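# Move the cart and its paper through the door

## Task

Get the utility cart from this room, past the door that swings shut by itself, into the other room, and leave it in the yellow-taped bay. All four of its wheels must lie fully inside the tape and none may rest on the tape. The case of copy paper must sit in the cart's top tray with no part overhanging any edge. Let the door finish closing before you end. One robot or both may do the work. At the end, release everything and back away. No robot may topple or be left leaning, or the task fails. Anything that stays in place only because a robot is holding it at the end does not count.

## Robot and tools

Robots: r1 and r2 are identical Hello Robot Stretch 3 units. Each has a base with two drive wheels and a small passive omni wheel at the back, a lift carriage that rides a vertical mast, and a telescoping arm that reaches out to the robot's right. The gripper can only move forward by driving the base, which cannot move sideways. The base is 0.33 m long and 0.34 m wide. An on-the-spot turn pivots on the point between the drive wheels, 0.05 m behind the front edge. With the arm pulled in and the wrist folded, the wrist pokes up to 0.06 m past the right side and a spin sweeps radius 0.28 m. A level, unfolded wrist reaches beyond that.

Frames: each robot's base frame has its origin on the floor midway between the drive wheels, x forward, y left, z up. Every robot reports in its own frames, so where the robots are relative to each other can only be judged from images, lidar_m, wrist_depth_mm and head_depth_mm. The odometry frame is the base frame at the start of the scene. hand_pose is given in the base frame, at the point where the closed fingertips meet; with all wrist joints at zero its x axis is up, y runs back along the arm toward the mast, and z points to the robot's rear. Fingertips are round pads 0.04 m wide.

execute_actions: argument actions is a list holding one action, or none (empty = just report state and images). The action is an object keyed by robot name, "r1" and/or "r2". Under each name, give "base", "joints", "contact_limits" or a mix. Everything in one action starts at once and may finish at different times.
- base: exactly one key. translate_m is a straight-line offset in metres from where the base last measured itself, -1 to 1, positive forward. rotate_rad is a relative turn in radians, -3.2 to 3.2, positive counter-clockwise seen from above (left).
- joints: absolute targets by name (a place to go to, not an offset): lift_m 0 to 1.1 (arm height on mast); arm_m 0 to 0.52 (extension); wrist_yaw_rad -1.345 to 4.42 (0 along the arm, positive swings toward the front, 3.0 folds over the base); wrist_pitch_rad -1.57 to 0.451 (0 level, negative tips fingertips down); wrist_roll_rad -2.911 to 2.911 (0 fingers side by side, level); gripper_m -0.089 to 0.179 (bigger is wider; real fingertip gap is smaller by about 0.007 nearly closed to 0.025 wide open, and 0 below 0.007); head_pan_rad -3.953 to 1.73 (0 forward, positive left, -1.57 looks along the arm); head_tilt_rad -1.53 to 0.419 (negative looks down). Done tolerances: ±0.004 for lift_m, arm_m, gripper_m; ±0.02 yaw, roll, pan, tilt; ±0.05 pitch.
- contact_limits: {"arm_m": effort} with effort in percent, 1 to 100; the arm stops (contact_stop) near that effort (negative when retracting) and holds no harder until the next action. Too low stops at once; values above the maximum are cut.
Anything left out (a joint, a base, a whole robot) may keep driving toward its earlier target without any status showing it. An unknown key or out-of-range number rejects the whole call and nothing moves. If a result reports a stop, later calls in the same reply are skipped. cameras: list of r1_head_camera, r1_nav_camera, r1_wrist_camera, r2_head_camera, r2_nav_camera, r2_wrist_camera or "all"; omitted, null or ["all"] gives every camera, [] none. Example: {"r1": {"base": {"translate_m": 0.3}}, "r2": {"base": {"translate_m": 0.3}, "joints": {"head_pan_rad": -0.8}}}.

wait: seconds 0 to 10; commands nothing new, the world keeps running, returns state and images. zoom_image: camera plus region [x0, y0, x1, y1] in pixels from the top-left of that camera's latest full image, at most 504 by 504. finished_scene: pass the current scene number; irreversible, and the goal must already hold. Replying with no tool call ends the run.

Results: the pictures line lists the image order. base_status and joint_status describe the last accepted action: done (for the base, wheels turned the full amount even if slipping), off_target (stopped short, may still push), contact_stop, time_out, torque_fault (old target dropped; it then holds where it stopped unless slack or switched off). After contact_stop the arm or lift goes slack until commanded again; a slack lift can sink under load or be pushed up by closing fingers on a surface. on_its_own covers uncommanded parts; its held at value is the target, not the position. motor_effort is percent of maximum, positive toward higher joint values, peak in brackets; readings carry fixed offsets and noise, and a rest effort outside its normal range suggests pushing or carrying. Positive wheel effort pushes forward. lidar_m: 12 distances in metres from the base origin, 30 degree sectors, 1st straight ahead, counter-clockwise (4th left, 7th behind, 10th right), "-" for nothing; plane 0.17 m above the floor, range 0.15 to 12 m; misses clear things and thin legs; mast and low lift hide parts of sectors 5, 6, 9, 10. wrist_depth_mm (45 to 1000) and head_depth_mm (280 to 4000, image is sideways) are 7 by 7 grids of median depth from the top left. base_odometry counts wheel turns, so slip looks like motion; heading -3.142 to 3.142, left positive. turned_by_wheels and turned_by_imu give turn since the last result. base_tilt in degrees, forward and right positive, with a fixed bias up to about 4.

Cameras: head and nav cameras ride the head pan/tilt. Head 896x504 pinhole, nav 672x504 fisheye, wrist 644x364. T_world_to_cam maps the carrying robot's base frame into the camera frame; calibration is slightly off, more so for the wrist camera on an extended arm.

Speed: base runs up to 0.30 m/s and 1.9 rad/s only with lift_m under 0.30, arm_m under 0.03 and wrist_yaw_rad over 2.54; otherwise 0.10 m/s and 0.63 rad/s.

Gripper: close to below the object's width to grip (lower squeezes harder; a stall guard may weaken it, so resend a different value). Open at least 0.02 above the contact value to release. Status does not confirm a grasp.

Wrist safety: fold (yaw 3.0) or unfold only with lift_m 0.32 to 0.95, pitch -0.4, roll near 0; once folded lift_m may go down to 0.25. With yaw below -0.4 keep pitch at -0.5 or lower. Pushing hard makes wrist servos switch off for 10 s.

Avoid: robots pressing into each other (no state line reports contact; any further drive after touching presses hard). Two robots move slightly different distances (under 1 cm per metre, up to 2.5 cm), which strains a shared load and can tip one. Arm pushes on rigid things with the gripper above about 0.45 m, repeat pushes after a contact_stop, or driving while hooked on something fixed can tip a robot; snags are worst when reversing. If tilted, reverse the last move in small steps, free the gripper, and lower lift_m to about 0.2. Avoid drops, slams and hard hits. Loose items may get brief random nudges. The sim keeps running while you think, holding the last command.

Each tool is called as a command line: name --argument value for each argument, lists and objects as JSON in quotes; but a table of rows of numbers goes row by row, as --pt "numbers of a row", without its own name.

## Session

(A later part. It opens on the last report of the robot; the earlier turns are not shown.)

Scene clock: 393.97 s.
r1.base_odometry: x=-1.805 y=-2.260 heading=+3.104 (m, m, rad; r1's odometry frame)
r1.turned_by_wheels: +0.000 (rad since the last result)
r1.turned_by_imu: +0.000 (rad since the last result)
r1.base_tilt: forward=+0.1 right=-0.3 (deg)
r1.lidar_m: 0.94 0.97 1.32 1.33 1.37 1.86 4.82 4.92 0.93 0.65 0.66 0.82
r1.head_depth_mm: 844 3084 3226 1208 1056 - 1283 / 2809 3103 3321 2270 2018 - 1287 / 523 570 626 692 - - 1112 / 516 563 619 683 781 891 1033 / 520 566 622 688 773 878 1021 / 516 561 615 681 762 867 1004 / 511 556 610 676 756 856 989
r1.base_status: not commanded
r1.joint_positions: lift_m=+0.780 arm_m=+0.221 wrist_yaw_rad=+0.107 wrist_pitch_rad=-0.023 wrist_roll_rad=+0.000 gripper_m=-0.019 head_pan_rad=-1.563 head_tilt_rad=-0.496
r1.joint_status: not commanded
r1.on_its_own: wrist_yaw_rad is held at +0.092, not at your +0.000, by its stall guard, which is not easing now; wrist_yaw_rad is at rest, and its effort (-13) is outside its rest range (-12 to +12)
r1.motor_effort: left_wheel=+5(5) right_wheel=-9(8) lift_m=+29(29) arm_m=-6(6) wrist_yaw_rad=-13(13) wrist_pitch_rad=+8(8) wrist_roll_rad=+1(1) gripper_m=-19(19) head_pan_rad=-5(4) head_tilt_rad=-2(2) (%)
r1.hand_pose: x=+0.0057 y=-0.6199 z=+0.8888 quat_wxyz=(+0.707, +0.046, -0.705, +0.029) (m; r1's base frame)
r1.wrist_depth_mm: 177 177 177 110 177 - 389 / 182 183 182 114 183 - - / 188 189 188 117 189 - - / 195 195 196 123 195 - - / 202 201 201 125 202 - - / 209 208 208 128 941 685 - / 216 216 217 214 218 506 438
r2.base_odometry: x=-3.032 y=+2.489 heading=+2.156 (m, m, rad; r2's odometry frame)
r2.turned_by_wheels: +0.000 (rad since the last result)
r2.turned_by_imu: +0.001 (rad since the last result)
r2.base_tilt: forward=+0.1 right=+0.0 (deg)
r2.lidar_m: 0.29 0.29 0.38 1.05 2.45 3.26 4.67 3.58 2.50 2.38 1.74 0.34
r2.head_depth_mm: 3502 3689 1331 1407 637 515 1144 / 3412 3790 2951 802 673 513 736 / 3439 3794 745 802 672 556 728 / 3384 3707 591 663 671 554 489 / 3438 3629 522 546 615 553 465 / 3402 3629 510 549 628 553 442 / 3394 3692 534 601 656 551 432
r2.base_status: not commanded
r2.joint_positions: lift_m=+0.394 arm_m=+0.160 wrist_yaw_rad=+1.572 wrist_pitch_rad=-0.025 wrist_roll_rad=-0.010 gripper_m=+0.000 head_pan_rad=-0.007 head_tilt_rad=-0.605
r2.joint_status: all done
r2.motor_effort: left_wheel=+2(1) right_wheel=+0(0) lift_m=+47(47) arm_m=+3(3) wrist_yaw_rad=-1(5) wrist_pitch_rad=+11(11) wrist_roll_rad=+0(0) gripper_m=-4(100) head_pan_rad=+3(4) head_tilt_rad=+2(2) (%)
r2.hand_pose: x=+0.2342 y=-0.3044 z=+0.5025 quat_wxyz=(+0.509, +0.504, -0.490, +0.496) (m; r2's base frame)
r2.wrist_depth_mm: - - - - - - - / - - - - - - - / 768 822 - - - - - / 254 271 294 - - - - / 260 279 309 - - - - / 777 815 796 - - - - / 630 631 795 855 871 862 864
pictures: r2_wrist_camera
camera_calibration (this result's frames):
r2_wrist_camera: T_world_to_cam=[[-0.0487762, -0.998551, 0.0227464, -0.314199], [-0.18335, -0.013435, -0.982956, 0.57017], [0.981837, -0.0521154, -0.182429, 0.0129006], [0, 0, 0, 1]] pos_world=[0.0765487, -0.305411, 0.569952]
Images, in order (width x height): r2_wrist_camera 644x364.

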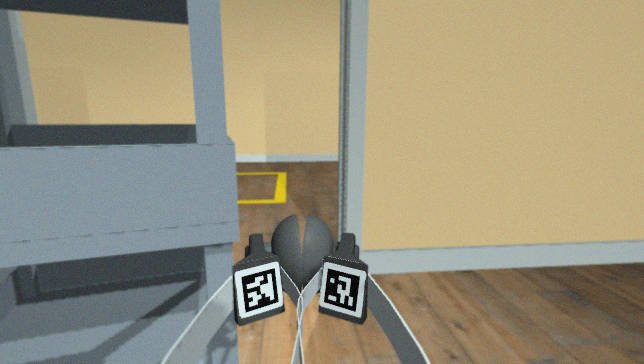

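execute_actions --actions '[{"r2":{"base":{"translate_m":0.17}}}]' --cameras '[]'

execute_actions --actions '[{"r2":{"joints":{"arm_m":0.02},"contact_limits":{"arm_m":24}}}]' --cameras '["r2_wrist_camera","r2_nav_camera","r2_head_camera"]'

Scene clock: 397.30 s.
r1.base_odometry: x=-1.805 y=-2.260 heading=+3.104 (m, m, rad; r1's odometry frame)
r1.turned_by_wheels: +0.000 (rad since the last result)
r1.turned_by_imu: +0.000 (rad since the last result)
r1.base_tilt: forward=+0.1 right=-0.4 (deg)
r1.lidar_m: 0.94 0.98 1.32 1.33 1.38 1.87 4.82 4.89 3.54 0.65 0.66 0.82
r1.head_depth_mm: 2854 3103 3283 2462 1881 - 1276 / 756 3043 3148 2369 1050 - 1286 / 523 569 626 692 - - 1106 / 517 564 617 684 781 892 1037 / 519 565 620 687 772 880 1020 / 515 561 614 681 764 866 1004 / 512 556 609 673 753 857 989
r1.base_status: not commanded
r1.joint_positions: lift_m=+0.780 arm_m=+0.221 wrist_yaw_rad=+0.107 wrist_pitch_rad=-0.023 wrist_roll_rad=+0.000 gripper_m=-0.019 head_pan_rad=-1.563 head_tilt_rad=-0.496
r1.joint_status: not commanded
r1.on_its_own: wrist_yaw_rad is held at +0.092, not at your +0.000, by its stall guard, which is not easing now; wrist_yaw_rad is at rest, and its effort (-14) is outside its rest range (-12 to +12)
r1.motor_effort: left_wheel=+5(5) right_wheel=-9(9) lift_m=+29(29) arm_m=-6(6) wrist_yaw_rad=-14(13) wrist_pitch_rad=+7(8) wrist_roll_rad=+1(1) gripper_m=-18(19) head_pan_rad=-5(4) head_tilt_rad=+0(1) (%)
r1.hand_pose: x=+0.0057 y=-0.6199 z=+0.8888 quat_wxyz=(+0.707, +0.046, -0.705, +0.029) (m; r1's base frame)
r1.wrist_depth_mm: 177 177 177 110 177 - - / 182 183 182 114 183 - - / 188 188 189 117 189 - - / 195 195 195 123 196 - - / 202 201 201 124 203 - - / 209 208 208 128 502 - - / 216 216 217 213 218 478 -
r2.base_odometry: x=-3.126 y=+2.630 heading=+2.157 (m, m, rad; r2's odometry frame)
r2.turned_by_wheels: +0.001 (rad since the last result)
r2.turned_by_imu: +0.002 (rad since the last result)
r2.base_tilt: forward=+0.2 right=-0.1 (deg)
r2.lidar_m: - - 0.15 0.36 2.47 3.28 4.84 3.54 2.50 2.37 0.26 0.15
r2.head_depth_mm: 3333 3705 2964 1318 1358 532 476 / 3291 3681 2940 2185 648 557 474 / 3307 3693 546 594 652 556 474 / 3299 3645 515 451 530 551 474 / 3284 3634 512 392 414 479 473 / 3304 3629 510 376 365 445 471 / 3277 3591 507 375 403 512 471
r2.base_status: translate_m off_target (by the wheels' count: +0.1699 of +0.1700)
r2.joint_positions: lift_m=+0.394 arm_m=+0.160 wrist_yaw_rad=+1.572 wrist_pitch_rad=-0.025 wrist_roll_rad=-0.010 gripper_m=+0.000 head_pan_rad=-0.007 head_tilt_rad=-0.605
r2.joint_status: not commanded
r2.on_its_own: left_wheel is at rest, and its effort (+33) is outside its rest range (-18 to +18)
r2.motor_effort: left_wheel=+33(36) right_wheel=+1(3) lift_m=+47(47) arm_m=+3(3) wrist_yaw_rad=-4(2) wrist_pitch_rad=+11(11) wrist_roll_rad=+0(0) gripper_m=-4(3) head_pan_rad=+2(3) head_tilt_rad=+2(2) (%)
r2.hand_pose: x=+0.2342 y=-0.3044 z=+0.5025 quat_wxyz=(+0.509, +0.504, -0.490, +0.496) (m; r2's base frame)
r2.wrist_depth_mm: 111 - - - 893 908 968 / 115 633 - - 919 951 - / 118 321 - - 968 986 - / 118 126 - - 997 - - / 117 124 - - - - - / 120 127 744 - - - - / 124 131 821 865 865 874 856
pictures: none
No camera images: the call's "cameras" was empty. Leave "cameras" out to get every camera's image.

Scene clock: 399.60 s.
r1.base_odometry: x=-1.805 y=-2.260 heading=+3.104 (m, m, rad; r1's odometry frame)
r1.turned_by_wheels: +0.000 (rad since the last result)
r1.turned_by_imu: +0.000 (rad since the last result)
r1.base_tilt: forward=+0.0 right=-0.4 (deg)
r1.lidar_m: 0.94 0.98 1.32 1.33 1.37 1.86 4.82 4.91 3.56 0.65 0.66 0.82
r1.head_depth_mm: 2838 3136 3313 2459 1887 - 1276 / 755 3048 3169 2355 1049 - 1279 / 522 570 625 693 - - 1105 / 516 563 617 684 781 893 1038 / 520 565 621 688 771 876 1020 / 516 561 616 681 763 863 1006 / 511 556 610 675 754 856 990
r1.base_status: not commanded
r1.joint_positions: lift_m=+0.780 arm_m=+0.221 wrist_yaw_rad=+0.107 wrist_pitch_rad=-0.023 wrist_roll_rad=+0.000 gripper_m=-0.019 head_pan_rad=-1.563 head_tilt_rad=-0.496
r1.joint_status: not commanded
r1.on_its_own: wrist_yaw_rad is held at +0.092, not at your +0.000, by its stall guard, which is not easing now; wrist_yaw_rad is at rest, and its effort (-14) is outside its rest range (-12 to +12)
r1.motor_effort: left_wheel=+5(5) right_wheel=-9(9) lift_m=+29(29) arm_m=-6(6) wrist_yaw_rad=-14(13) wrist_pitch_rad=+8(8) wrist_roll_rad=+1(2) gripper_m=-18(18) head_pan_rad=-4(4) head_tilt_rad=-1(2) (%)
r1.hand_pose: x=+0.0057 y=-0.6199 z=+0.8888 quat_wxyz=(+0.707, +0.046, -0.705, +0.029) (m; r1's base frame)
r1.wrist_depth_mm: 177 177 177 110 177 - - / 182 183 182 114 183 - - / 188 189 188 117 189 - - / 194 195 195 123 195 - - / 202 202 202 125 202 - - / 209 209 208 129 507 - - / 217 217 217 214 216 478 -
r2.base_odometry: x=-3.126 y=+2.630 heading=+2.156 (m, m, rad; r2's odometry frame)
r2.turned_by_wheels: -0.001 (rad since the last result)
r2.turned_by_imu: -0.001 (rad since the last result)
r2.base_tilt: forward=+0.1 right=-0.1 (deg)
r2.lidar_m: 0.18 0.18 0.22 0.36 2.47 3.28 4.84 3.57 2.50 2.37 1.49 0.20
r2.head_depth_mm: 3341 3686 2979 1312 1401 1434 1219 / 3317 3683 2945 2164 1736 534 455 / 3304 3658 2961 2173 652 555 474 / 3291 3666 2542 676 669 555 473 / 3287 3643 531 550 614 553 472 / 3250 3554 509 471 525 545 470 / 3242 3521 506 417 452 513 470
r2.base_status: not commanded
r2.joint_positions: lift_m=+0.394 arm_m=+0.020 wrist_yaw_rad=+1.567 wrist_pitch_rad=-0.025 wrist_roll_rad=-0.009 gripper_m=+0.000 head_pan_rad=-0.007 head_tilt_rad=-0.605
r2.joint_status: all done
r2.motor_effort: left_wheel=-1(33) right_wheel=+1(25) lift_m=+47(46) arm_m=-1(7) wrist_yaw_rad=+3(100) wrist_pitch_rad=+11(11) wrist_roll_rad=-1(1) gripper_m=-4(12) head_pan_rad=+3(4) head_tilt_rad=+2(2) (%)
r2.contact_limits: arm_m 24 (drawing in: default 14, maximum 24; extending or still: default 22, maximum 35)
r2.hand_pose: x=+0.2342 y=-0.1662 z=+0.5026 quat_wxyz=(+0.510, +0.503, -0.492, +0.495) (m; r2's base frame)
r2.wrist_depth_mm: - 126 - - 905 918 955 / - - - - 937 952 990 / 649 656 693 - 954 979 - / 552 131 148 - - - - / 125 131 139 - - - - / 128 135 141 - - - - / 131 138 507 868 850 866 858
pictures: r2_head_camera (sideways: a quarter turn clockwise sets it upright), r2_nav_camera (sideways: a quarter turn counterclockwise sets it upright), r2_wrist_camera
camera_calibration (this result's frames):
r2_head_camera: T_world_to_cam=[[-0.611032, -0.0261882, -0.791172, 1.05295], [-0.0280442, 0.999541, -0.0114265, 0.0158701], [0.791109, 0.0152058, -0.611486, 0.754938], [0, 0, 0, 1]] pos_world=[0.0465905, 0.000232476, 1.29488]
r2_nav_camera: T_world_to_cam=[[0.568318, -0.00499347, 0.822794, -1.02739], [-0.0171346, -0.999837, 0.00576723, 0.0439877], [0.822631, -0.0173759, -0.56831, 0.68513], [0, 0, 0, 1]] pos_world=[0.0210298, 0.050755, 1.23444]
r2_wrist_camera: T_world_to_cam=[[-0.0532769, -0.998349, 0.0214609, -0.174489], [-0.183167, -0.0113566, -0.983016, 0.57242], [0.981637, -0.0563029, -0.18226, 0.0193732], [0, 0, 0, 1]] pos_world=[0.076535, -0.166609, 0.569974]
Images, in order (width x height): r2_head_camera 896x504, r2_nav_camera 672x504, r2_wrist_camera 644x364.

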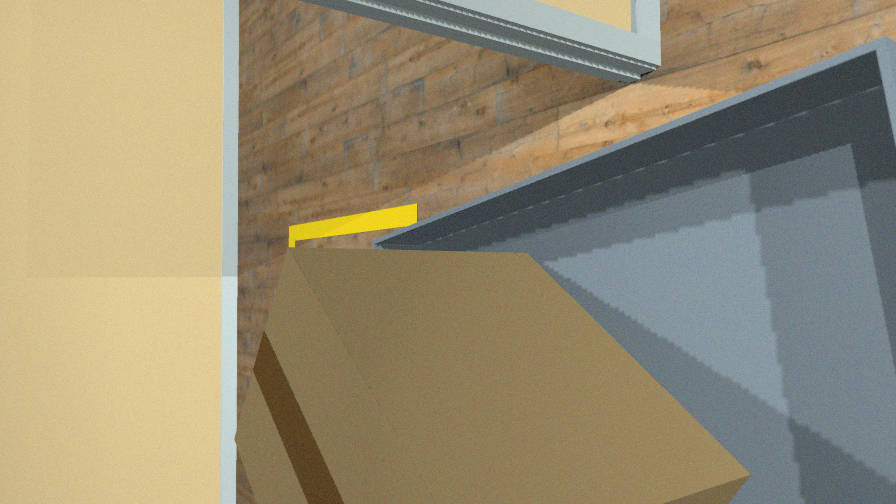

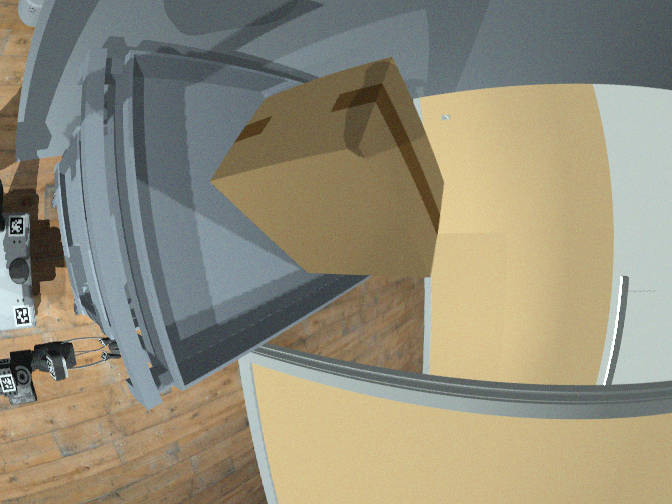

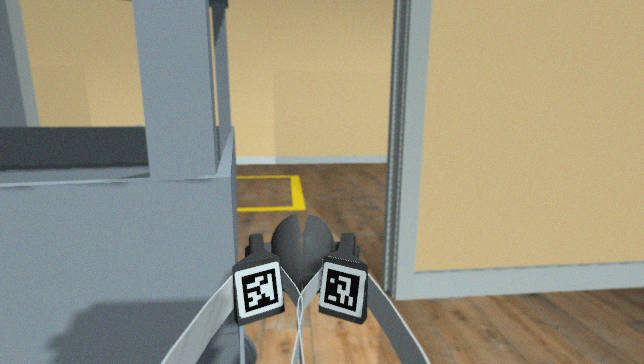

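execute_actions --actions '[{"r1":{"joints":{"arm_m":0.11},"contact_limits":{"arm_m":22}},"r2":{"base":{"translate_m":-0.12}}}]' --cameras '["r1_head_camera","r2_nav_camera","r1_wrist_camera"]'

Scene clock: 402.57 s.
r1.base_odometry: x=-1.805 y=-2.260 heading=+3.104 (m, m, rad; r1's odometry frame)
r1.turned_by_wheels: +0.000 (rad since the last result)
r1.turned_by_imu: +0.000 (rad since the last result)
r1.base_tilt: forward=+0.1 right=-0.4 (deg)
r1.lidar_m: 0.94 0.97 1.32 1.33 1.37 1.86 4.82 4.92 3.56 0.54 0.56 0.76
r1.head_depth_mm: 839 840 3001 2245 1068 1416 - / 439 486 3135 1351 1158 1345 - / 419 463 508 562 620 - - / 420 464 510 565 623 735 858 / 431 472 518 574 646 738 864 / 433 472 519 575 650 744 867 / 434 474 521 580 651 746 871
r1.base_status: not commanded
r1.joint_positions: lift_m=+0.780 arm_m=+0.111 wrist_yaw_rad=+0.105 wrist_pitch_rad=-0.023 wrist_roll_rad=+0.000 gripper_m=-0.019 head_pan_rad=-1.563 head_tilt_rad=-0.496
r1.joint_status: all done
r1.on_its_own: wrist_yaw_rad is held at +0.092, not at your +0.000, by its stall guard, which is not easing now
r1.motor_effort: left_wheel=+3(5) right_wheel=-7(9) lift_m=+29(29) arm_m=-6(5) wrist_yaw_rad=-11(14) wrist_pitch_rad=+8(8) wrist_roll_rad=+1(2) gripper_m=-18(18) head_pan_rad=-5(5) head_tilt_rad=-3(1) (%)
r1.contact_limits: arm_m 22 (drawing in: default 16, maximum 26; extending or still: default 21, maximum 34)
r1.hand_pose: x=+0.0053 y=-0.5099 z=+0.8886 quat_wxyz=(+0.707, +0.046, -0.705, +0.028) (m; r1's base frame)
r1.wrist_depth_mm: 194 188 183 110 172 508 - / 201 195 188 113 177 - - / 208 203 195 117 183 - - / 216 208 202 122 189 - - / 224 218 210 124 194 - - / 233 226 219 128 200 567 - / 243 236 225 213 211 597 -
r2.base_odometry: x=-3.060 y=+2.530 heading=+2.156 (m, m, rad; r2's odometry frame)
r2.turned_by_wheels: +0.000 (rad since the last result)
r2.turned_by_imu: +0.000 (rad since the last result)
r2.base_tilt: forward=+0.1 right=-0.1 (deg)
r2.lidar_m: 0.30 0.30 0.36 0.48 2.46 3.26 4.71 3.59 2.50 2.38 1.66 0.33
r2.head_depth_mm: 3434 3738 2691 1374 1545 1426 1198 / 3420 3731 2930 2171 1672 502 1147 / 3405 3699 2935 2078 652 556 652 / 3409 3663 721 786 670 555 499 / 3385 3618 603 675 669 554 477 / 3370 3578 544 578 629 552 466 / 3293 3603 506 512 598 551 444
r2.base_status: done
r2.joint_positions: lift_m=+0.394 arm_m=+0.020 wrist_yaw_rad=+1.567 wrist_pitch_rad=-0.025 wrist_roll_rad=-0.009 gripper_m=+0.000 head_pan_rad=-0.007 head_tilt_rad=-0.605
r2.joint_status: not commanded
r2.motor_effort: left_wheel=+1(6) right_wheel=+0(5) lift_m=+47(47) arm_m=-1(2) wrist_yaw_rad=+2(2) wrist_pitch_rad=+11(11) wrist_roll_rad=-1(1) gripper_m=-4(4) head_pan_rad=+3(3) head_tilt_rad=+2(2) (%)
r2.hand_pose: x=+0.2342 y=-0.1662 z=+0.5026 quat_wxyz=(+0.510, +0.503, -0.492, +0.495) (m; r2's base frame)
r2.wrist_depth_mm: 899 - 725 - - - - / 907 - - - - - - / 738 792 805 - - - - / 226 237 251 - - - - / 231 243 259 - - - - / 724 779 836 - - - - / 637 629 611 866 865 873 882
pictures: r1_head_camera (sideways: a quarter turn clockwise sets it upright), r1_wrist_camera, r2_nav_camera (sideways: a quarter turn counterclockwise sets it upright)
camera_calibration (this result's frames):
r1_head_camera: T_world_to_cam=[[0.000922522, 0.508135, -0.861277, 1.1434], [0.999285, 0.0320869, 0.0200009, -0.0293919], [0.0377989, -0.86068, -0.507742, 0.613271], [0, 0, 0, 1]] pos_world=[0.00513507, -0.0522262, 1.29675]
r1_wrist_camera: T_world_to_cam=[[-0.989743, -0.132351, -0.0537762, -0.00422668], [0.025005, 0.210123, -0.977355, 1.01283], [0.140653, -0.968675, -0.204658, -0.145477], [0, 0, 0, 1]] pos_world=[-0.00904723, -0.354297, 0.959891]
r2_nav_camera: T_world_to_cam=[[0.568318, -0.00499354, 0.822794, -1.02739], [-0.0171347, -0.999837, 0.00576723, 0.0439877], [0.822631, -0.017376, -0.56831, 0.68513], [0, 0, 0, 1]] pos_world=[0.0210298, 0.050755, 1.23444]
Images, in order (width x height): r1_head_camera 896x504, r1_wrist_camera 644x364, r2_nav_camera 672x504.

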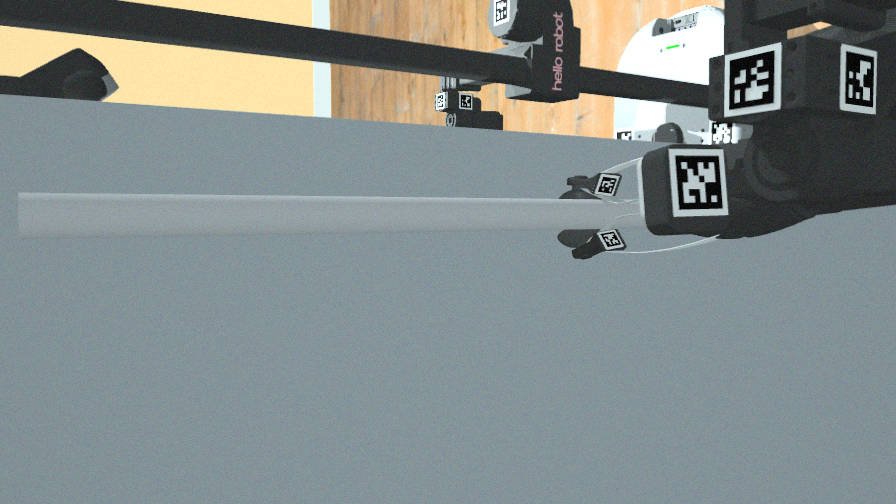

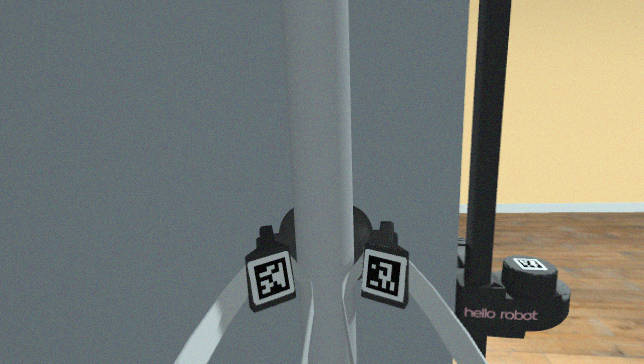

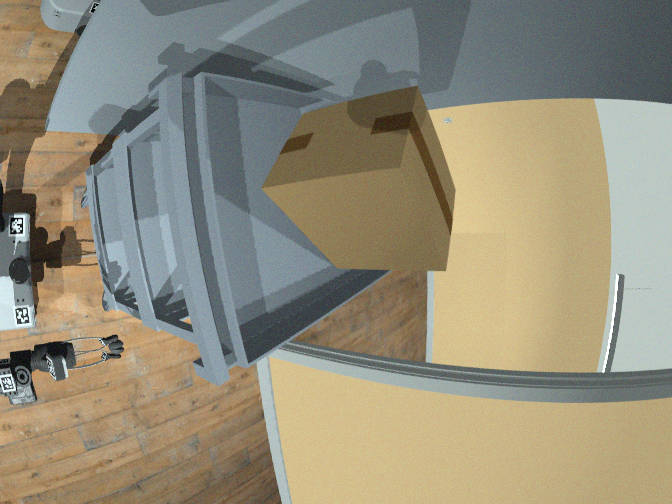

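execute_actions --actions '[{"r2":{"base":{"translate_m":-0.25},"joints":{"arm_m":0.0}}}]' --cameras '[]'

execute_actions --actions '[{"r2":{"base":{"rotate_rad":0.6}}}]' --cameras '[]'

execute_actions --actions '[{"r2":{"base":{"translate_m":0.23}}}]' --cameras '[]'

execute_actions --actions '[{"r2":{"base":{"rotate_rad":-0.6},"joints":{"gripper_m":0.175,"wrist_yaw_rad":1.75}}}]' --cameras '["r2_wrist_camera","r2_nav_camera"]'

Scene clock: 406.73 s.
r1.base_odometry: x=-1.805 y=-2.260 heading=+3.104 (m, m, rad; r1's odometry frame)
r1.turned_by_wheels: +0.000 (rad since the last result)
r1.turned_by_imu: +0.000 (rad since the last result)
r1.base_tilt: forward=+0.1 right=-0.4 (deg)
r1.lidar_m: 0.94 0.98 1.32 1.33 1.37 1.87 4.81 4.89 1.00 0.54 0.56 0.76
r1.head_depth_mm: 2845 3095 3320 2451 1884 1457 - / 440 487 3098 2355 1826 1575 - / 419 463 507 563 620 - - / 421 464 510 566 622 736 859 / 432 471 518 575 648 739 863 / 433 473 520 577 650 741 868 / 434 473 522 579 653 747 875
r1.base_status: not commanded
r1.joint_positions: lift_m=+0.780 arm_m=+0.111 wrist_yaw_rad=+0.105 wrist_pitch_rad=-0.023 wrist_roll_rad=+0.000 gripper_m=-0.019 head_pan_rad=-1.563 head_tilt_rad=-0.496
r1.joint_status: not commanded
r1.on_its_own: wrist_yaw_rad is held at +0.092, not at your +0.000, by its stall guard, which is not easing now
r1.motor_effort: left_wheel=+3(3) right_wheel=-7(7) lift_m=+29(29) arm_m=-6(6) wrist_yaw_rad=-12(11) wrist_pitch_rad=+8(8) wrist_roll_rad=+1(1) gripper_m=-18(19) head_pan_rad=-5(4) head_tilt_rad=-2(2) (%)
r1.hand_pose: x=+0.0053 y=-0.5099 z=+0.8886 quat_wxyz=(+0.707, +0.046, -0.705, +0.028) (m; r1's base frame)
r1.wrist_depth_mm: 194 189 182 109 172 - - / 200 194 188 113 177 - - / 208 202 195 118 182 - - / 215 209 202 122 188 - - / 224 218 210 124 194 - - / 234 226 220 128 200 881 589 / 243 236 224 212 211 - -
r2.base_odometry: x=-2.922 y=+2.322 heading=+2.156 (m, m, rad; r2's odometry frame)
r2.turned_by_wheels: +0.000 (rad since the last result)
r2.turned_by_imu: +0.000 (rad since the last result)
r2.base_tilt: forward=+0.2 right=-0.1 (deg)
r2.lidar_m: 0.55 0.55 0.57 1.22 2.46 3.25 4.47 3.60 2.51 2.39 2.04 1.46
r2.head_depth_mm: 3536 1343 1450 1631 1731 1428 1220 / 3599 - 2938 2023 1676 1426 1219 / 3590 - 2942 818 826 978 1169 / 3611 3786 995 848 1007 955 1147 / 3590 805 831 842 1005 953 1137 / 3571 790 732 797 1001 927 1092 / 3551 785 764 821 645 901 1135
r2.base_status: done
r2.joint_positions: lift_m=+0.394 arm_m=+0.001 wrist_yaw_rad=+1.568 wrist_pitch_rad=-0.025 wrist_roll_rad=-0.009 gripper_m=+0.000 head_pan_rad=-0.007 head_tilt_rad=-0.605
r2.joint_status: all done
r2.motor_effort: left_wheel=+1(5) right_wheel=+0(5) lift_m=+47(47) arm_m=-1(1) wrist_yaw_rad=+2(3) wrist_pitch_rad=+11(11) wrist_roll_rad=-1(1) gripper_m=-3(4) head_pan_rad=+3(4) head_tilt_rad=+2(2) (%)
r2.hand_pose: x=+0.2342 y=-0.1470 z=+0.5026 quat_wxyz=(+0.510, +0.503, -0.492, +0.495) (m; r2's base frame)
r2.wrist_depth_mm: 805 804 813 - - - - / 882 - - - - - - / 724 957 - - - - - / 434 463 500 - - - - / 881 - - - - - - / 753 843 876 - - - - / 611 635 555 836 865 861 878
pictures: none
No camera images: the call's "cameras" was empty. Leave "cameras" out to get every camera's image.

Scene clock: 408.63 s.
r1.base_odometry: x=-1.805 y=-2.260 heading=+3.104 (m, m, rad; r1's odometry frame)
r1.turned_by_wheels: +0.000 (rad since the last result)
r1.turned_by_imu: +0.000 (rad since the last result)
r1.base_tilt: forward=+0.1 right=-0.4 (deg)
r1.lidar_m: 0.94 0.97 1.32 1.33 1.37 1.86 4.82 4.92 1.09 0.54 0.56 0.76
r1.head_depth_mm: 2848 3073 3321 2479 1877 1428 - / 439 486 3180 2353 1772 1559 - / 419 462 507 562 620 - - / 421 464 510 566 622 734 859 / 432 472 519 576 647 740 863 / 433 472 520 578 649 743 866 / 434 474 521 580 652 748 870
r1.base_status: not commanded
r1.joint_positions: lift_m=+0.780 arm_m=+0.111 wrist_yaw_rad=+0.105 wrist_pitch_rad=-0.023 wrist_roll_rad=+0.000 gripper_m=-0.019 head_pan_rad=-1.563 head_tilt_rad=-0.496
r1.joint_status: not commanded
r1.on_its_own: wrist_yaw_rad is held at +0.092, not at your +0.000, by its stall guard, which is not easing now
r1.motor_effort: left_wheel=+3(3) right_wheel=-7(7) lift_m=+29(29) arm_m=-6(6) wrist_yaw_rad=-12(12) wrist_pitch_rad=+8(8) wrist_roll_rad=+2(1) gripper_m=-18(18) head_pan_rad=-4(4) head_tilt_rad=-1(1) (%)
r1.hand_pose: x=+0.0053 y=-0.5099 z=+0.8886 quat_wxyz=(+0.707, +0.046, -0.705, +0.028) (m; r1's base frame)
r1.wrist_depth_mm: 195 188 183 109 171 - - / 201 195 188 113 177 - - / 209 202 195 118 183 - - / 216 209 202 122 189 - - / 224 217 210 124 194 - - / 233 226 219 128 200 - 705 / 244 236 225 213 211 - -
r2.base_odometry: x=-2.922 y=+2.322 heading=+2.756 (m, m, rad; r2's odometry frame)
r2.turned_by_wheels: +0.600 (rad since the last result)
r2.turned_by_imu: +0.600 (rad since the last result)
r2.base_tilt: forward=+0.2 right=-0.1 (deg)
r2.lidar_m: 0.55 0.58 2.39 2.50 3.53 4.44 3.28 2.47 2.39 1.88 0.59 0.55
r2.head_depth_mm: 3587 821 724 776 634 916 1059 / 1005 1091 857 848 660 913 1079 / 831 942 1094 819 983 955 1122 / 708 790 891 1000 1090 1287 1185 / 615 675 749 842 958 1111 1189 / 545 592 648 716 797 904 1110 / 488 525 569 630 738 1377 1210
r2.base_status: done
r2.joint_positions: lift_m=+0.394 arm_m=+0.001 wrist_yaw_rad=+1.568 wrist_pitch_rad=-0.025 wrist_roll_rad=-0.009 gripper_m=+0.000 head_pan_rad=-0.007 head_tilt_rad=-0.605
r2.joint_status: not commanded
r2.motor_effort: left_wheel=-1(5) right_wheel=+2(7) lift_m=+47(46) arm_m=-2(1) wrist_yaw_rad=+2(2) wrist_pitch_rad=+11(11) wrist_roll_rad=-1(1) gripper_m=-3(4) head_pan_rad=+3(3) head_tilt_rad=+2(2) (%)
r2.hand_pose: x=+0.2342 y=-0.1469 z=+0.5026 quat_wxyz=(+0.510, +0.503, -0.492, +0.495) (m; r2's base frame)
r2.wrist_depth_mm: 444 546 655 886 800 852 - / 458 546 677 - - - - / 464 561 656 883 958 876 - / 479 575 671 455 412 375 - / 495 589 725 - - - - / 516 586 724 - 821 784 - / 772 591 669 634 638 583 876
pictures: none
No camera images: the call's "cameras" was empty. Leave "cameras" out to get every camera's image.

Scene clock: 412.10 s.
r1.base_odometry: x=-1.805 y=-2.260 heading=+3.104 (m, m, rad; r1's odometry frame)
r1.turned_by_wheels: +0.000 (rad since the last result)
r1.turned_by_imu: +0.000 (rad since the last result)
r1.base_tilt: forward=+0.1 right=-0.4 (deg)
r1.lidar_m: 0.94 0.97 1.32 1.33 1.37 1.86 4.81 4.89 0.89 0.54 0.56 0.76
r1.head_depth_mm: 755 3108 3343 2442 1758 1346 - / 439 487 3132 2363 1830 1393 - / 419 463 508 563 619 - - / 421 464 510 565 622 734 859 / 432 471 518 576 645 739 862 / 433 472 520 577 651 744 869 / 434 474 522 580 651 745 872
r1.base_status: not commanded
r1.joint_positions: lift_m=+0.780 arm_m=+0.111 wrist_yaw_rad=+0.105 wrist_pitch_rad=-0.023 wrist_roll_rad=+0.000 gripper_m=-0.019 head_pan_rad=-1.563 head_tilt_rad=-0.496
r1.joint_status: not commanded
r1.on_its_own: wrist_yaw_rad is held at +0.092, not at your +0.000, by its stall guard, which is not easing now
r1.motor_effort: left_wheel=+3(3) right_wheel=-7(7) lift_m=+29(29) arm_m=-6(6) wrist_yaw_rad=-12(11) wrist_pitch_rad=+8(8) wrist_roll_rad=+1(1) gripper_m=-18(17) head_pan_rad=-4(4) head_tilt_rad=-1(1) (%)
r1.hand_pose: x=+0.0053 y=-0.5099 z=+0.8886 quat_wxyz=(+0.707, +0.046, -0.705, +0.028) (m; r1's base frame)
r1.wrist_depth_mm: 193 188 182 109 171 - 422 / 200 195 189 113 177 - - / 208 201 195 117 182 - - / 217 210 202 122 188 - - / 225 218 210 124 195 - - / 234 226 219 128 199 673 502 / 244 235 225 213 211 - 495
r2.base_odometry: x=-3.135 y=+2.408 heading=+2.756 (m, m, rad; r2's odometry frame)
r2.turned_by_wheels: +0.000 (rad since the last result)
r2.turned_by_imu: +0.001 (rad since the last result)
r2.base_tilt: forward=+0.2 right=-0.1 (deg)
r2.lidar_m: 0.34 0.37 0.92 2.37 3.35 4.68 3.47 2.59 2.52 1.61 0.36 0.34
r2.head_depth_mm: 913 3667 603 631 646 558 458 / 722 845 988 767 674 558 732 / 597 679 788 932 678 504 733 / 508 566 640 734 861 931 1140 / 443 487 539 606 689 800 956 / 392 426 466 514 574 649 748 / 352 379 410 445 492 545 615
r2.base_status: done
r2.joint_positions: lift_m=+0.394 arm_m=+0.001 wrist_yaw_rad=+1.568 wrist_pitch_rad=-0.025 wrist_roll_rad=-0.009 gripper_m=+0.000 head_pan_rad=-0.007 head_tilt_rad=-0.605
r2.joint_status: not commanded
r2.motor_effort: left_wheel=-1(4) right_wheel=+1(7) lift_m=+47(47) arm_m=-2(1) wrist_yaw_rad=+2(3) wrist_pitch_rad=+11(11) wrist_roll_rad=-1(1) gripper_m=-4(4) head_pan_rad=+3(2) head_tilt_rad=+2(2) (%)
r2.hand_pose: x=+0.2342 y=-0.1469 z=+0.5026 quat_wxyz=(+0.510, +0.503, -0.492, +0.495) (m; r2's base frame)
r2.wrist_depth_mm: 343 395 557 759 - - - / 346 400 571 804 - - - / 354 405 377 763 811 744 652 / 357 411 249 222 202 186 172 / 360 421 261 224 209 190 174 / 368 453 294 - 216 195 179 / 368 459 656 619 635 631 582
pictures: none
No camera images: the call's "cameras" was empty. Leave "cameras" out to get every camera's image.

Scene clock: 414.33 s.
r1.base_odometry: x=-1.805 y=-2.260 heading=+3.104 (m, m, rad; r1's odometry frame)
r1.turned_by_wheels: +0.000 (rad since the last result)
r1.turned_by_imu: +0.000 (rad since the last result)
r1.base_tilt: forward=+0.1 right=-0.4 (deg)
r1.lidar_m: 0.94 0.97 1.32 1.33 1.37 1.86 4.83 4.90 0.81 0.54 0.56 0.76
r1.head_depth_mm: 727 3093 3303 2437 999 1317 - / 439 487 3158 2372 1710 1424 - / 419 463 508 562 621 - - / 421 464 509 565 623 736 859 / 432 472 519 575 647 741 862 / 433 473 520 577 650 742 868 / 434 474 521 579 653 745 875
r1.base_status: not commanded
r1.joint_positions: lift_m=+0.780 arm_m=+0.111 wrist_yaw_rad=+0.105 wrist_pitch_rad=-0.023 wrist_roll_rad=+0.000 gripper_m=-0.019 head_pan_rad=-1.563 head_tilt_rad=-0.496
r1.joint_status: not commanded
r1.on_its_own: wrist_yaw_rad is held at +0.092, not at your +0.000, by its stall guard, which is not easing now
r1.motor_effort: left_wheel=+3(3) right_wheel=-7(6) lift_m=+29(29) arm_m=-6(6) wrist_yaw_rad=-11(11) wrist_pitch_rad=+8(8) wrist_roll_rad=+1(2) gripper_m=-18(17) head_pan_rad=-4(5) head_tilt_rad=-1(1) (%)
r1.hand_pose: x=+0.0053 y=-0.5099 z=+0.8886 quat_wxyz=(+0.707, +0.046, -0.705, +0.028) (m; r1's base frame)
r1.wrist_depth_mm: 194 188 182 109 172 - 376 / 201 195 189 113 177 - 403 / 208 201 195 118 183 - 402 / 216 210 203 122 189 - - / 225 217 209 124 194 - - / 234 226 218 128 199 713 472 / 244 236 225 212 211 - 424
r2.base_odometry: x=-3.135 y=+2.408 heading=+2.156 (m, m, rad; r2's odometry frame)
r2.turned_by_wheels: -0.600 (rad since the last result)
r2.turned_by_imu: -0.599 (rad since the last result)
r2.base_tilt: forward=+0.2 right=-0.1 (deg)
r2.lidar_m: 0.34 0.34 0.37 0.92 2.32 3.09 4.66 3.77 2.65 2.52 1.74 0.37
r2.head_depth_mm: 3479 3748 2945 2096 656 527 813 / 3481 3797 2806 820 674 519 793 / 3476 3670 677 783 672 503 778 / 3436 3632 574 641 668 505 760 / 3428 3640 540 591 649 498 756 / 3363 3619 572 655 666 501 740 / 3410 3661 618 745 642 524 576
r2.base_status: done
r2.joint_positions: lift_m=+0.394 arm_m=+0.001 wrist_yaw_rad=+1.747 wrist_pitch_rad=-0.025 wrist_roll_rad=-0.009 gripper_m=+0.175 head_pan_rad=-0.007 head_tilt_rad=-0.605
r2.joint_status: all done
r2.motor_effort: left_wheel=+2(7) right_wheel=-1(5) lift_m=+47(47) arm_m=-1(1) wrist_yaw_rad=+3(4) wrist_pitch_rad=+11(11) wrist_roll_rad=-1(0) gripper_m=+0(100) head_pan_rad=+3(3) head_tilt_rad=+2(2) (%)
r2.hand_pose: x=+0.2302 y=-0.1013 z=+0.5026 quat_wxyz=(+0.463, +0.545, -0.445, +0.539) (m; r2's base frame)
r2.wrist_depth_mm: 549 724 800 799 - 306 974 / 549 761 - - - - - / 400 628 853 878 834 - - / 277 283 288 292 300 308 - / 285 291 296 305 310 - - / - 772 837 831 - - - / 335 632 634 634 637 840 866
pictures: r2_nav_camera (sideways: a quarter turn counterclockwise sets it upright), r2_wrist_camera
camera_calibration (this result's frames):
r2_nav_camera: T_world_to_cam=[[0.568318, -0.00499329, 0.822794, -1.02739], [-0.0171343, -0.999837, 0.00576723, 0.0439877], [0.822631, -0.0173756, -0.56831, 0.68513], [0, 0, 0, 1]] pos_world=[0.0210298, 0.050755, 1.23444]
r2_wrist_camera: T_world_to_cam=[[0.125927, -0.991807, 0.0214608, -0.150521], [-0.178192, -0.0438951, -0.983016, 0.567992], [0.975905, 0.119964, -0.18226, 0.0460808], [0, 0, 0, 1]] pos_world=[0.0751958, -0.129884, 0.569974]
Images, in order (width x height): r2_nav_camera 672x504, r2_wrist_camera 644x364.

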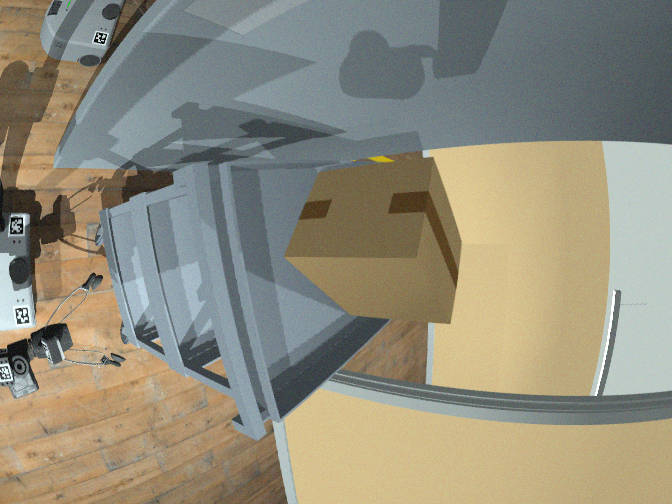

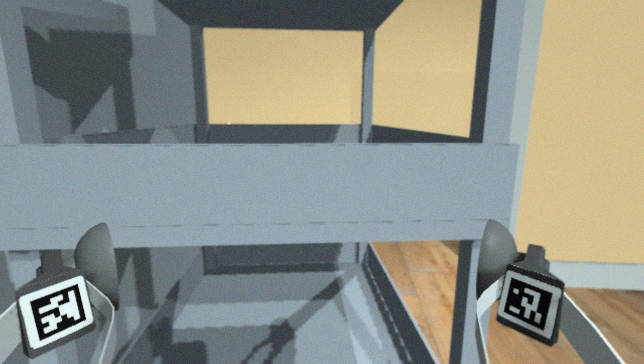

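execute_actions --actions '[{"r2":{"base":{"translate_m":0.4},"joints":{"wrist_yaw_rad":1.7}}}]' --cameras '["r2_wrist_camera","r2_nav_camera"]'

Scene clock: 419.83 s.
r1.base_odometry: x=-1.805 y=-2.260 heading=+3.104 (m, m, rad; r1's odometry frame)
r1.turned_by_wheels: +0.000 (rad since the last result)
r1.turned_by_imu: +0.001 (rad since the last result)
r1.base_tilt: forward=+0.1 right=-0.3 (deg)
r1.lidar_m: 0.94 0.97 1.32 1.33 1.37 1.86 4.82 4.90 3.54 0.54 0.56 0.76
r1.head_depth_mm: 2858 3075 3326 2454 1885 1576 - / 439 486 3135 2379 1827 1579 - / 419 462 508 562 619 - - / 421 465 510 566 622 736 859 / 432 471 518 575 646 741 863 / 433 473 520 577 650 741 866 / 434 474 522 580 653 745 872
r1.base_status: not commanded
r1.joint_positions: lift_m=+0.780 arm_m=+0.111 wrist_yaw_rad=+0.105 wrist_pitch_rad=-0.023 wrist_roll_rad=+0.000 gripper_m=-0.019 head_pan_rad=-1.563 head_tilt_rad=-0.496
r1.joint_status: not commanded
r1.on_its_own: wrist_yaw_rad is held at +0.092, not at your +0.000, by its stall guard, which is not easing now; wrist_yaw_rad is at rest, and its effort (-13) is outside its rest range (-12 to +12)
r1.motor_effort: left_wheel=+3(3) right_wheel=-7(7) lift_m=+29(29) arm_m=-6(6) wrist_yaw_rad=-13(11) wrist_pitch_rad=+8(8) wrist_roll_rad=+1(1) gripper_m=-17(19) head_pan_rad=-4(4) head_tilt_rad=-3(1) (%)
r1.hand_pose: x=+0.0053 y=-0.5099 z=+0.8886 quat_wxyz=(+0.707, +0.046, -0.705, +0.028) (m; r1's base frame)
r1.wrist_depth_mm: 195 188 182 109 171 - - / 201 195 188 113 177 - - / 208 202 195 118 183 - - / 216 209 203 122 188 - - / 225 217 210 124 195 - - / 234 226 219 128 200 - - / 243 236 224 213 210 - -
r2.base_odometry: x=-3.356 y=+2.742 heading=+2.156 (m, m, rad; r2's odometry frame)
r2.turned_by_wheels: +0.000 (rad since the last result)
r2.turned_by_imu: -0.015 (rad since the last result)
r2.base_tilt: forward=+0.2 right=-0.1 (deg)
r2.lidar_m: 0.20 0.20 0.22 0.36 0.36 3.08 5.03 3.81 2.63 2.49 1.18 0.24
r2.head_depth_mm: 3142 3467 2964 2181 1733 532 454 / 3129 3442 2957 2189 636 557 463 / 3115 3449 2929 819 672 556 474 / 3135 3440 574 636 651 554 473 / 3079 3331 512 498 563 552 472 / 3082 3346 510 417 467 527 471 / 3078 3357 507 413 486 545 471
r2.base_status: done
r2.joint_positions: lift_m=+0.394 arm_m=+0.001 wrist_yaw_rad=+1.850 wrist_pitch_rad=-0.027 wrist_roll_rad=-0.009 gripper_m=+0.175 head_pan_rad=-0.007 head_tilt_rad=-0.605
r2.joint_status: wrist_yaw_rad off_target (ended at +1.850, target +1.700)
r2.on_its_own: wrist_yaw_rad is held at +1.836, not at your +1.700, by its stall guard, which is not easing now; wrist_yaw_rad is at rest, and its effort (-18) is outside its rest range (-12 to +12)
r2.motor_effort: left_wheel=+3(14) right_wheel=+4(22) lift_m=+46(47) arm_m=+0(2) wrist_yaw_rad=-18(66) wrist_pitch_rad=+11(12) wrist_roll_rad=-1(1) gripper_m=-3(3) head_pan_rad=+3(3) head_tilt_rad=+1(2) (%)
r2.hand_pose: x=+0.2243 y=-0.0755 z=+0.5021 quat_wxyz=(+0.435, +0.568, -0.416, +0.562) (m; r2's base frame)
r2.wrist_depth_mm: 500 649 - - - - 628 / 503 681 - - - - 660 / 476 642 747 769 - 202 663 / 159 162 167 171 176 179 659 / 162 166 171 176 181 185 658 / - 172 177 182 187 - 685 / 539 541 576 609 784 218 702
pictures: r2_nav_camera (sideways: a quarter turn counterclockwise sets it upright), r2_wrist_camera
camera_calibration (this result's frames):
r2_nav_camera: T_world_to_cam=[[0.568133, -0.00496418, 0.822922, -1.02756], [-0.0170866, -0.999837, 0.00576491, 0.0439905], [0.82276, -0.0173362, -0.568125, 0.684888], [0, 0, 0, 1]] pos_world=[0.0210425, 0.0507557, 1.23445]
r2_wrist_camera: T_world_to_cam=[[0.227311, -0.973585, 0.0214969, -0.145527], [-0.174608, -0.0624643, -0.982655, 0.565188], [0.958041, 0.219614, -0.184195, 0.0612475], [0, 0, 0, 1]] pos_world=[0.0730886, -0.119829, 0.569794]
Images, in order (width x height): r2_nav_camera 672x504, r2_wrist_camera 644x364.

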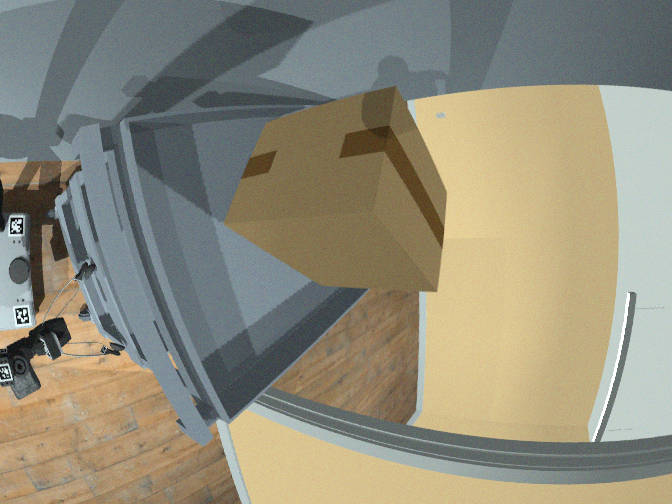

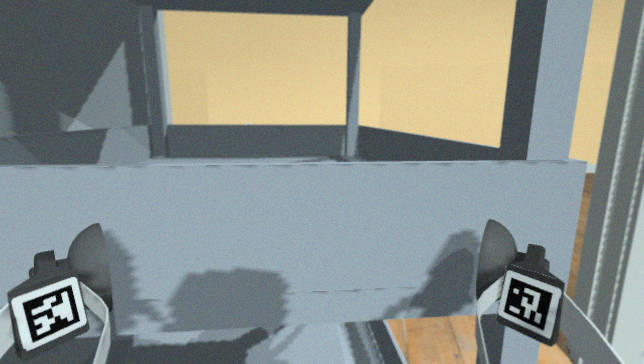

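execute_actions --actions '[{"r2":{"base":{"translate_m":-0.1}}}]' --cameras '[]'

execute_actions --actions '[{"r2":{"joints":{"gripper_m":0.0,"arm_m":0.22,"wrist_yaw_rad":1.57}}}]' --cameras '["r2_wrist_camera"]'

Scene clock: 423.67 s.
r1.base_odometry: x=-1.805 y=-2.260 heading=+3.104 (m, m, rad; r1's odometry frame)
r1.turned_by_wheels: +0.000 (rad since the last result)
r1.turned_by_imu: +0.000 (rad since the last result)
r1.base_tilt: forward=+0.0 right=-0.4 (deg)
r1.lidar_m: 0.94 0.97 1.33 1.33 1.38 1.86 4.81 4.91 3.55 0.54 0.56 0.76
r1.head_depth_mm: 2836 3093 3283 2438 1867 1561 - / 439 487 3118 2383 1761 1576 - / 418 462 507 562 621 - - / 420 464 510 565 623 735 860 / 432 471 518 576 647 739 864 / 433 472 520 578 650 744 866 / 434 474 521 581 653 746 875
r1.base_status: not commanded
r1.joint_positions: lift_m=+0.780 arm_m=+0.111 wrist_yaw_rad=+0.105 wrist_pitch_rad=-0.023 wrist_roll_rad=+0.000 gripper_m=-0.019 head_pan_rad=-1.563 head_tilt_rad=-0.496
r1.joint_status: not commanded
r1.on_its_own: wrist_yaw_rad is held at +0.092, not at your +0.000, by its stall guard, which is not easing now
r1.motor_effort: left_wheel=+3(3) right_wheel=-7(7) lift_m=+29(29) arm_m=-6(6) wrist_yaw_rad=-12(11) wrist_pitch_rad=+8(8) wrist_roll_rad=+1(1) gripper_m=-17(18) head_pan_rad=-4(5) head_tilt_rad=+0(1) (%)
r1.hand_pose: x=+0.0053 y=-0.5099 z=+0.8886 quat_wxyz=(+0.707, +0.046, -0.705, +0.028) (m; r1's base frame)
r1.wrist_depth_mm: 193 189 183 109 171 - - / 201 195 189 113 177 - - / 208 202 195 117 183 - - / 216 210 202 122 189 - - / 224 217 210 124 194 - - / 235 226 219 128 200 - - / 244 236 226 212 211 - -
r2.base_odometry: x=-3.300 y=+2.659 heading=+2.156 (m, m, rad; r2's odometry frame)
r2.turned_by_wheels: +0.000 (rad since the last result)
r2.turned_by_imu: +0.001 (rad since the last result)
r2.base_tilt: forward=+0.1 right=-0.1 (deg)
r2.lidar_m: 0.29 0.29 0.37 0.35 0.36 3.06 4.95 3.84 2.65 2.50 1.33 0.35
r2.head_depth_mm: 3217 3600 2955 2186 1680 520 1196 / 3240 3589 2936 2184 654 510 727 / 3215 3542 2946 818 671 512 718 / 3184 3437 661 759 670 554 669 / 3186 3412 561 595 631 554 468 / 3167 3331 511 518 611 553 414 / 3096 3424 511 556 633 550 431
r2.base_status: done
r2.joint_positions: lift_m=+0.394 arm_m=+0.001 wrist_yaw_rad=+1.839 wrist_pitch_rad=-0.025 wrist_roll_rad=-0.009 gripper_m=+0.175 head_pan_rad=-0.007 head_tilt_rad=-0.605
r2.joint_status: not commanded
r2.on_its_own: wrist_yaw_rad is held at +1.836, not at your +1.700, by its stall guard, which is not easing now
r2.motor_effort: left_wheel=+1(3) right_wheel=+0(5) lift_m=+47(46) arm_m=+0(0) wrist_yaw_rad=-3(16) wrist_pitch_rad=+11(11) wrist_roll_rad=-1(1) gripper_m=+0(3) head_pan_rad=+3(2) head_tilt_rad=+1(2) (%)
r2.hand_pose: x=+0.2251 y=-0.0782 z=+0.5025 quat_wxyz=(+0.438, +0.565, -0.419, +0.559) (m; r2's base frame)
r2.wrist_depth_mm: 499 652 - 804 - - 729 / 498 688 - - - - 734 / 477 617 856 844 - 299 732 / 247 253 260 268 277 288 745 / 252 260 269 275 288 - 752 / - 707 831 833 - - 774 / 534 609 637 628 630 838 784
pictures: none
No camera images: the call's "cameras" was empty. Leave "cameras" out to get every camera's image.

Scene clock: 426.50 s.
r1.base_odometry: x=-1.805 y=-2.260 heading=+3.104 (m, m, rad; r1's odometry frame)
r1.turned_by_wheels: +0.000 (rad since the last result)
r1.turned_by_imu: +0.000 (rad since the last result)
r1.base_tilt: forward=+0.1 right=-0.4 (deg)
r1.lidar_m: 0.94 0.97 1.32 1.33 1.38 1.87 4.82 4.88 3.54 0.54 0.56 0.76
r1.head_depth_mm: 2842 3078 3252 2442 1880 1574 - / 439 486 3111 2359 1766 1578 - / 419 462 508 563 621 - - / 420 464 511 564 623 735 859 / 431 471 518 575 647 740 865 / 433 473 520 578 649 743 865 / 434 474 522 579 652 745 869
r1.base_status: not commanded
r1.joint_positions: lift_m=+0.780 arm_m=+0.111 wrist_yaw_rad=+0.105 wrist_pitch_rad=-0.023 wrist_roll_rad=+0.000 gripper_m=-0.019 head_pan_rad=-1.563 head_tilt_rad=-0.496
r1.joint_status: not commanded
r1.on_its_own: wrist_yaw_rad is held at +0.092, not at your +0.000, by its stall guard, which is not easing now
r1.motor_effort: left_wheel=+3(3) right_wheel=-7(7) lift_m=+29(29) arm_m=-6(6) wrist_yaw_rad=-12(12) wrist_pitch_rad=+8(8) wrist_roll_rad=+1(1) gripper_m=-18(17) head_pan_rad=-4(5) head_tilt_rad=-2(1) (%)
r1.hand_pose: x=+0.0053 y=-0.5099 z=+0.8886 quat_wxyz=(+0.707, +0.046, -0.705, +0.028) (m; r1's base frame)
r1.wrist_depth_mm: 194 189 183 109 172 - - / 200 195 188 113 177 - - / 208 201 195 118 183 - - / 216 209 203 122 189 - - / 224 217 209 124 195 - - / 234 225 218 128 199 - - / 244 235 226 213 210 - -
r2.base_odometry: x=-3.300 y=+2.659 heading=+2.156 (m, m, rad; r2's odometry frame)
r2.turned_by_wheels: +0.000 (rad since the last result)
r2.turned_by_imu: +0.001 (rad since the last result)
r2.base_tilt: forward=+0.2 right=-0.1 (deg)
r2.lidar_m: 0.29 0.29 0.37 0.35 0.36 3.06 4.97 3.85 2.64 2.50 1.32 0.35
r2.head_depth_mm: 3241 3593 2978 2190 1673 521 1196 / 3199 3594 2948 2176 654 511 728 / 3223 3534 2930 818 673 513 718 / 3184 3433 661 759 669 555 669 / 3192 3366 562 595 632 553 468 / 3181 3347 510 518 609 551 415 / 3155 3429 510 556 632 551 431
r2.base_status: not commanded
r2.joint_positions: lift_m=+0.394 arm_m=+0.220 wrist_yaw_rad=+1.572 wrist_pitch_rad=-0.025 wrist_roll_rad=-0.009 gripper_m=+0.000 head_pan_rad=-0.007 head_tilt_rad=-0.605
r2.joint_status: all done
r2.motor_effort: left_wheel=+1(1) right_wheel=+0(0) lift_m=+46(47) arm_m=+3(4) wrist_yaw_rad=-1(6) wrist_pitch_rad=+11(11) wrist_roll_rad=-1(1) gripper_m=-4(100) head_pan_rad=+3(2) head_tilt_rad=+2(2) (%)
r2.hand_pose: x=+0.2342 y=-0.3645 z=+0.5025 quat_wxyz=(+0.509, +0.504, -0.491, +0.496) (m; r2's base frame)
r2.wrist_depth_mm: - 725 - - 792 821 853 / - 813 - - 821 850 867 / 785 565 - - 841 855 885 / 280 303 - - 872 913 941 / 290 327 - - 895 955 973 / 778 729 - - 934 963 - / 633 572 853 863 857 860 875
pictures: r2_wrist_camera
camera_calibration (this result's frames):
r2_wrist_camera: T_world_to_cam=[[-0.049029, -0.998568, 0.0214115, -0.37345], [-0.183362, -0.0120741, -0.982971, 0.56988], [0.981822, -0.0521201, -0.182507, 0.00981376], [0, 0, 0, 1]] pos_world=[0.0765489, -0.365523, 0.569963]
Images, in order (width x height): r2_wrist_camera 644x364.

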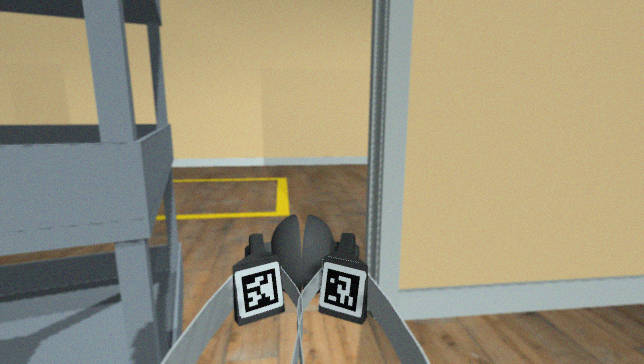

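execute_actions --actions '[{"r2":{"joints":{"lift_m":0.5,"arm_m":0.09,"gripper_m":0.14}}}]' --cameras '["r2_wrist_camera"]'

Scene clock: 429.83 s.
r1.base_odometry: x=-1.805 y=-2.260 heading=+3.104 (m, m, rad; r1's odometry frame)
r1.turned_by_wheels: +0.000 (rad since the last result)
r1.turned_by_imu: +0.000 (rad since the last result)
r1.base_tilt: forward=+0.1 right=-0.4 (deg)
r1.lidar_m: 0.94 0.97 1.32 1.33 1.38 1.87 4.83 4.87 3.53 0.54 0.56 0.76
r1.head_depth_mm: 2843 3120 3324 2448 1890 1566 - / 439 486 3158 2366 1766 1574 - / 419 462 508 563 620 - - / 421 464 510 566 622 736 859 / 432 471 518 575 647 740 860 / 433 472 521 579 651 743 867 / 433 473 522 581 651 747 873
r1.base_status: not commanded
r1.joint_positions: lift_m=+0.780 arm_m=+0.111 wrist_yaw_rad=+0.105 wrist_pitch_rad=-0.023 wrist_roll_rad=+0.000 gripper_m=-0.019 head_pan_rad=-1.563 head_tilt_rad=-0.496
r1.joint_status: not commanded
r1.on_its_own: wrist_yaw_rad is held at +0.092, not at your +0.000, by its stall guard, which is not easing now
r1.motor_effort: left_wheel=+3(3) right_wheel=-7(7) lift_m=+29(29) arm_m=-6(6) wrist_yaw_rad=-12(12) wrist_pitch_rad=+8(8) wrist_roll_rad=+1(1) gripper_m=-19(18) head_pan_rad=-4(4) head_tilt_rad=-1(2) (%)
r1.hand_pose: x=+0.0053 y=-0.5099 z=+0.8886 quat_wxyz=(+0.707, +0.046, -0.705, +0.028) (m; r1's base frame)
r1.wrist_depth_mm: 194 188 183 109 171 - - / 201 195 189 113 177 - - / 208 201 194 117 183 - - / 216 209 201 122 189 - - / 225 218 210 124 195 - - / 235 226 219 128 200 - - / 244 236 225 213 210 - -
r2.base_odometry: x=-3.300 y=+2.659 heading=+2.156 (m, m, rad; r2's odometry frame)
r2.turned_by_wheels: +0.000 (rad since the last result)
r2.turned_by_imu: +0.001 (rad since the last result)
r2.base_tilt: forward=+0.1 right=-0.1 (deg)
r2.lidar_m: 0.29 0.29 0.37 0.35 0.36 3.07 4.97 3.81 2.65 2.50 1.33 0.35
r2.head_depth_mm: 3221 3621 2967 2201 1684 520 1199 / 3257 3552 2947 2182 654 510 727 / 3209 3549 2926 817 672 513 718 / 3205 3444 662 759 670 555 668 / 3160 3414 562 595 631 554 467 / 3172 3345 509 519 612 552 414 / 3157 3435 510 557 632 551 431
r2.base_status: not commanded
r2.joint_positions: lift_m=+0.499 arm_m=+0.090 wrist_yaw_rad=+1.572 wrist_pitch_rad=-0.025 wrist_roll_rad=-0.009 gripper_m=+0.140 head_pan_rad=-0.007 head_tilt_rad=-0.605
r2.joint_status: all done
r2.motor_effort: left_wheel=+2(1) right_wheel=+0(0) lift_m=+48(48) arm_m=-2(3) wrist_yaw_rad=-2(2) wrist_pitch_rad=+11(11) wrist_roll_rad=-1(1) gripper_m=+0(99) head_pan_rad=+3(4) head_tilt_rad=+2(2) (%)
r2.hand_pose: x=+0.2342 y=-0.2351 z=+0.6076 quat_wxyz=(+0.509, +0.504, -0.491, +0.496) (m; r2's base frame)
r2.wrist_depth_mm: 399 396 320 - - 819 835 / - - 761 - - 846 854 / - - - - 975 847 893 / 758 817 767 - 945 892 917 / 564 626 519 - - 926 980 / 421 292 311 - - 965 - / - 290 324 - 972 970 983
pictures: r2_wrist_camera
camera_calibration (this result's frames):
r2_wrist_camera: T_world_to_cam=[[-0.0490397, -0.998568, 0.0213866, -0.246542], [-0.182874, -0.0120736, -0.983062, 0.674669], [0.981913, -0.0521201, -0.18202, 0.0353986], [0, 0, 0, 1]] pos_world=[0.0765306, -0.236198, 0.674958]
Images, in order (width x height): r2_wrist_camera 644x364.

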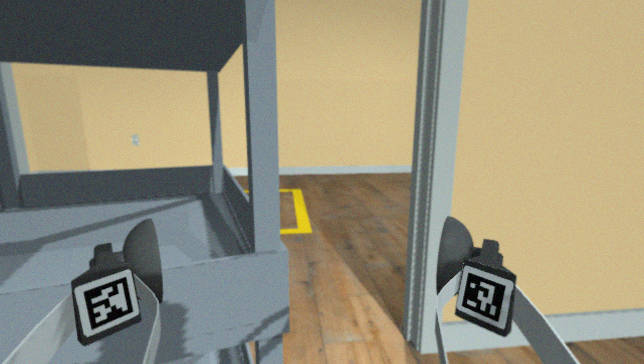

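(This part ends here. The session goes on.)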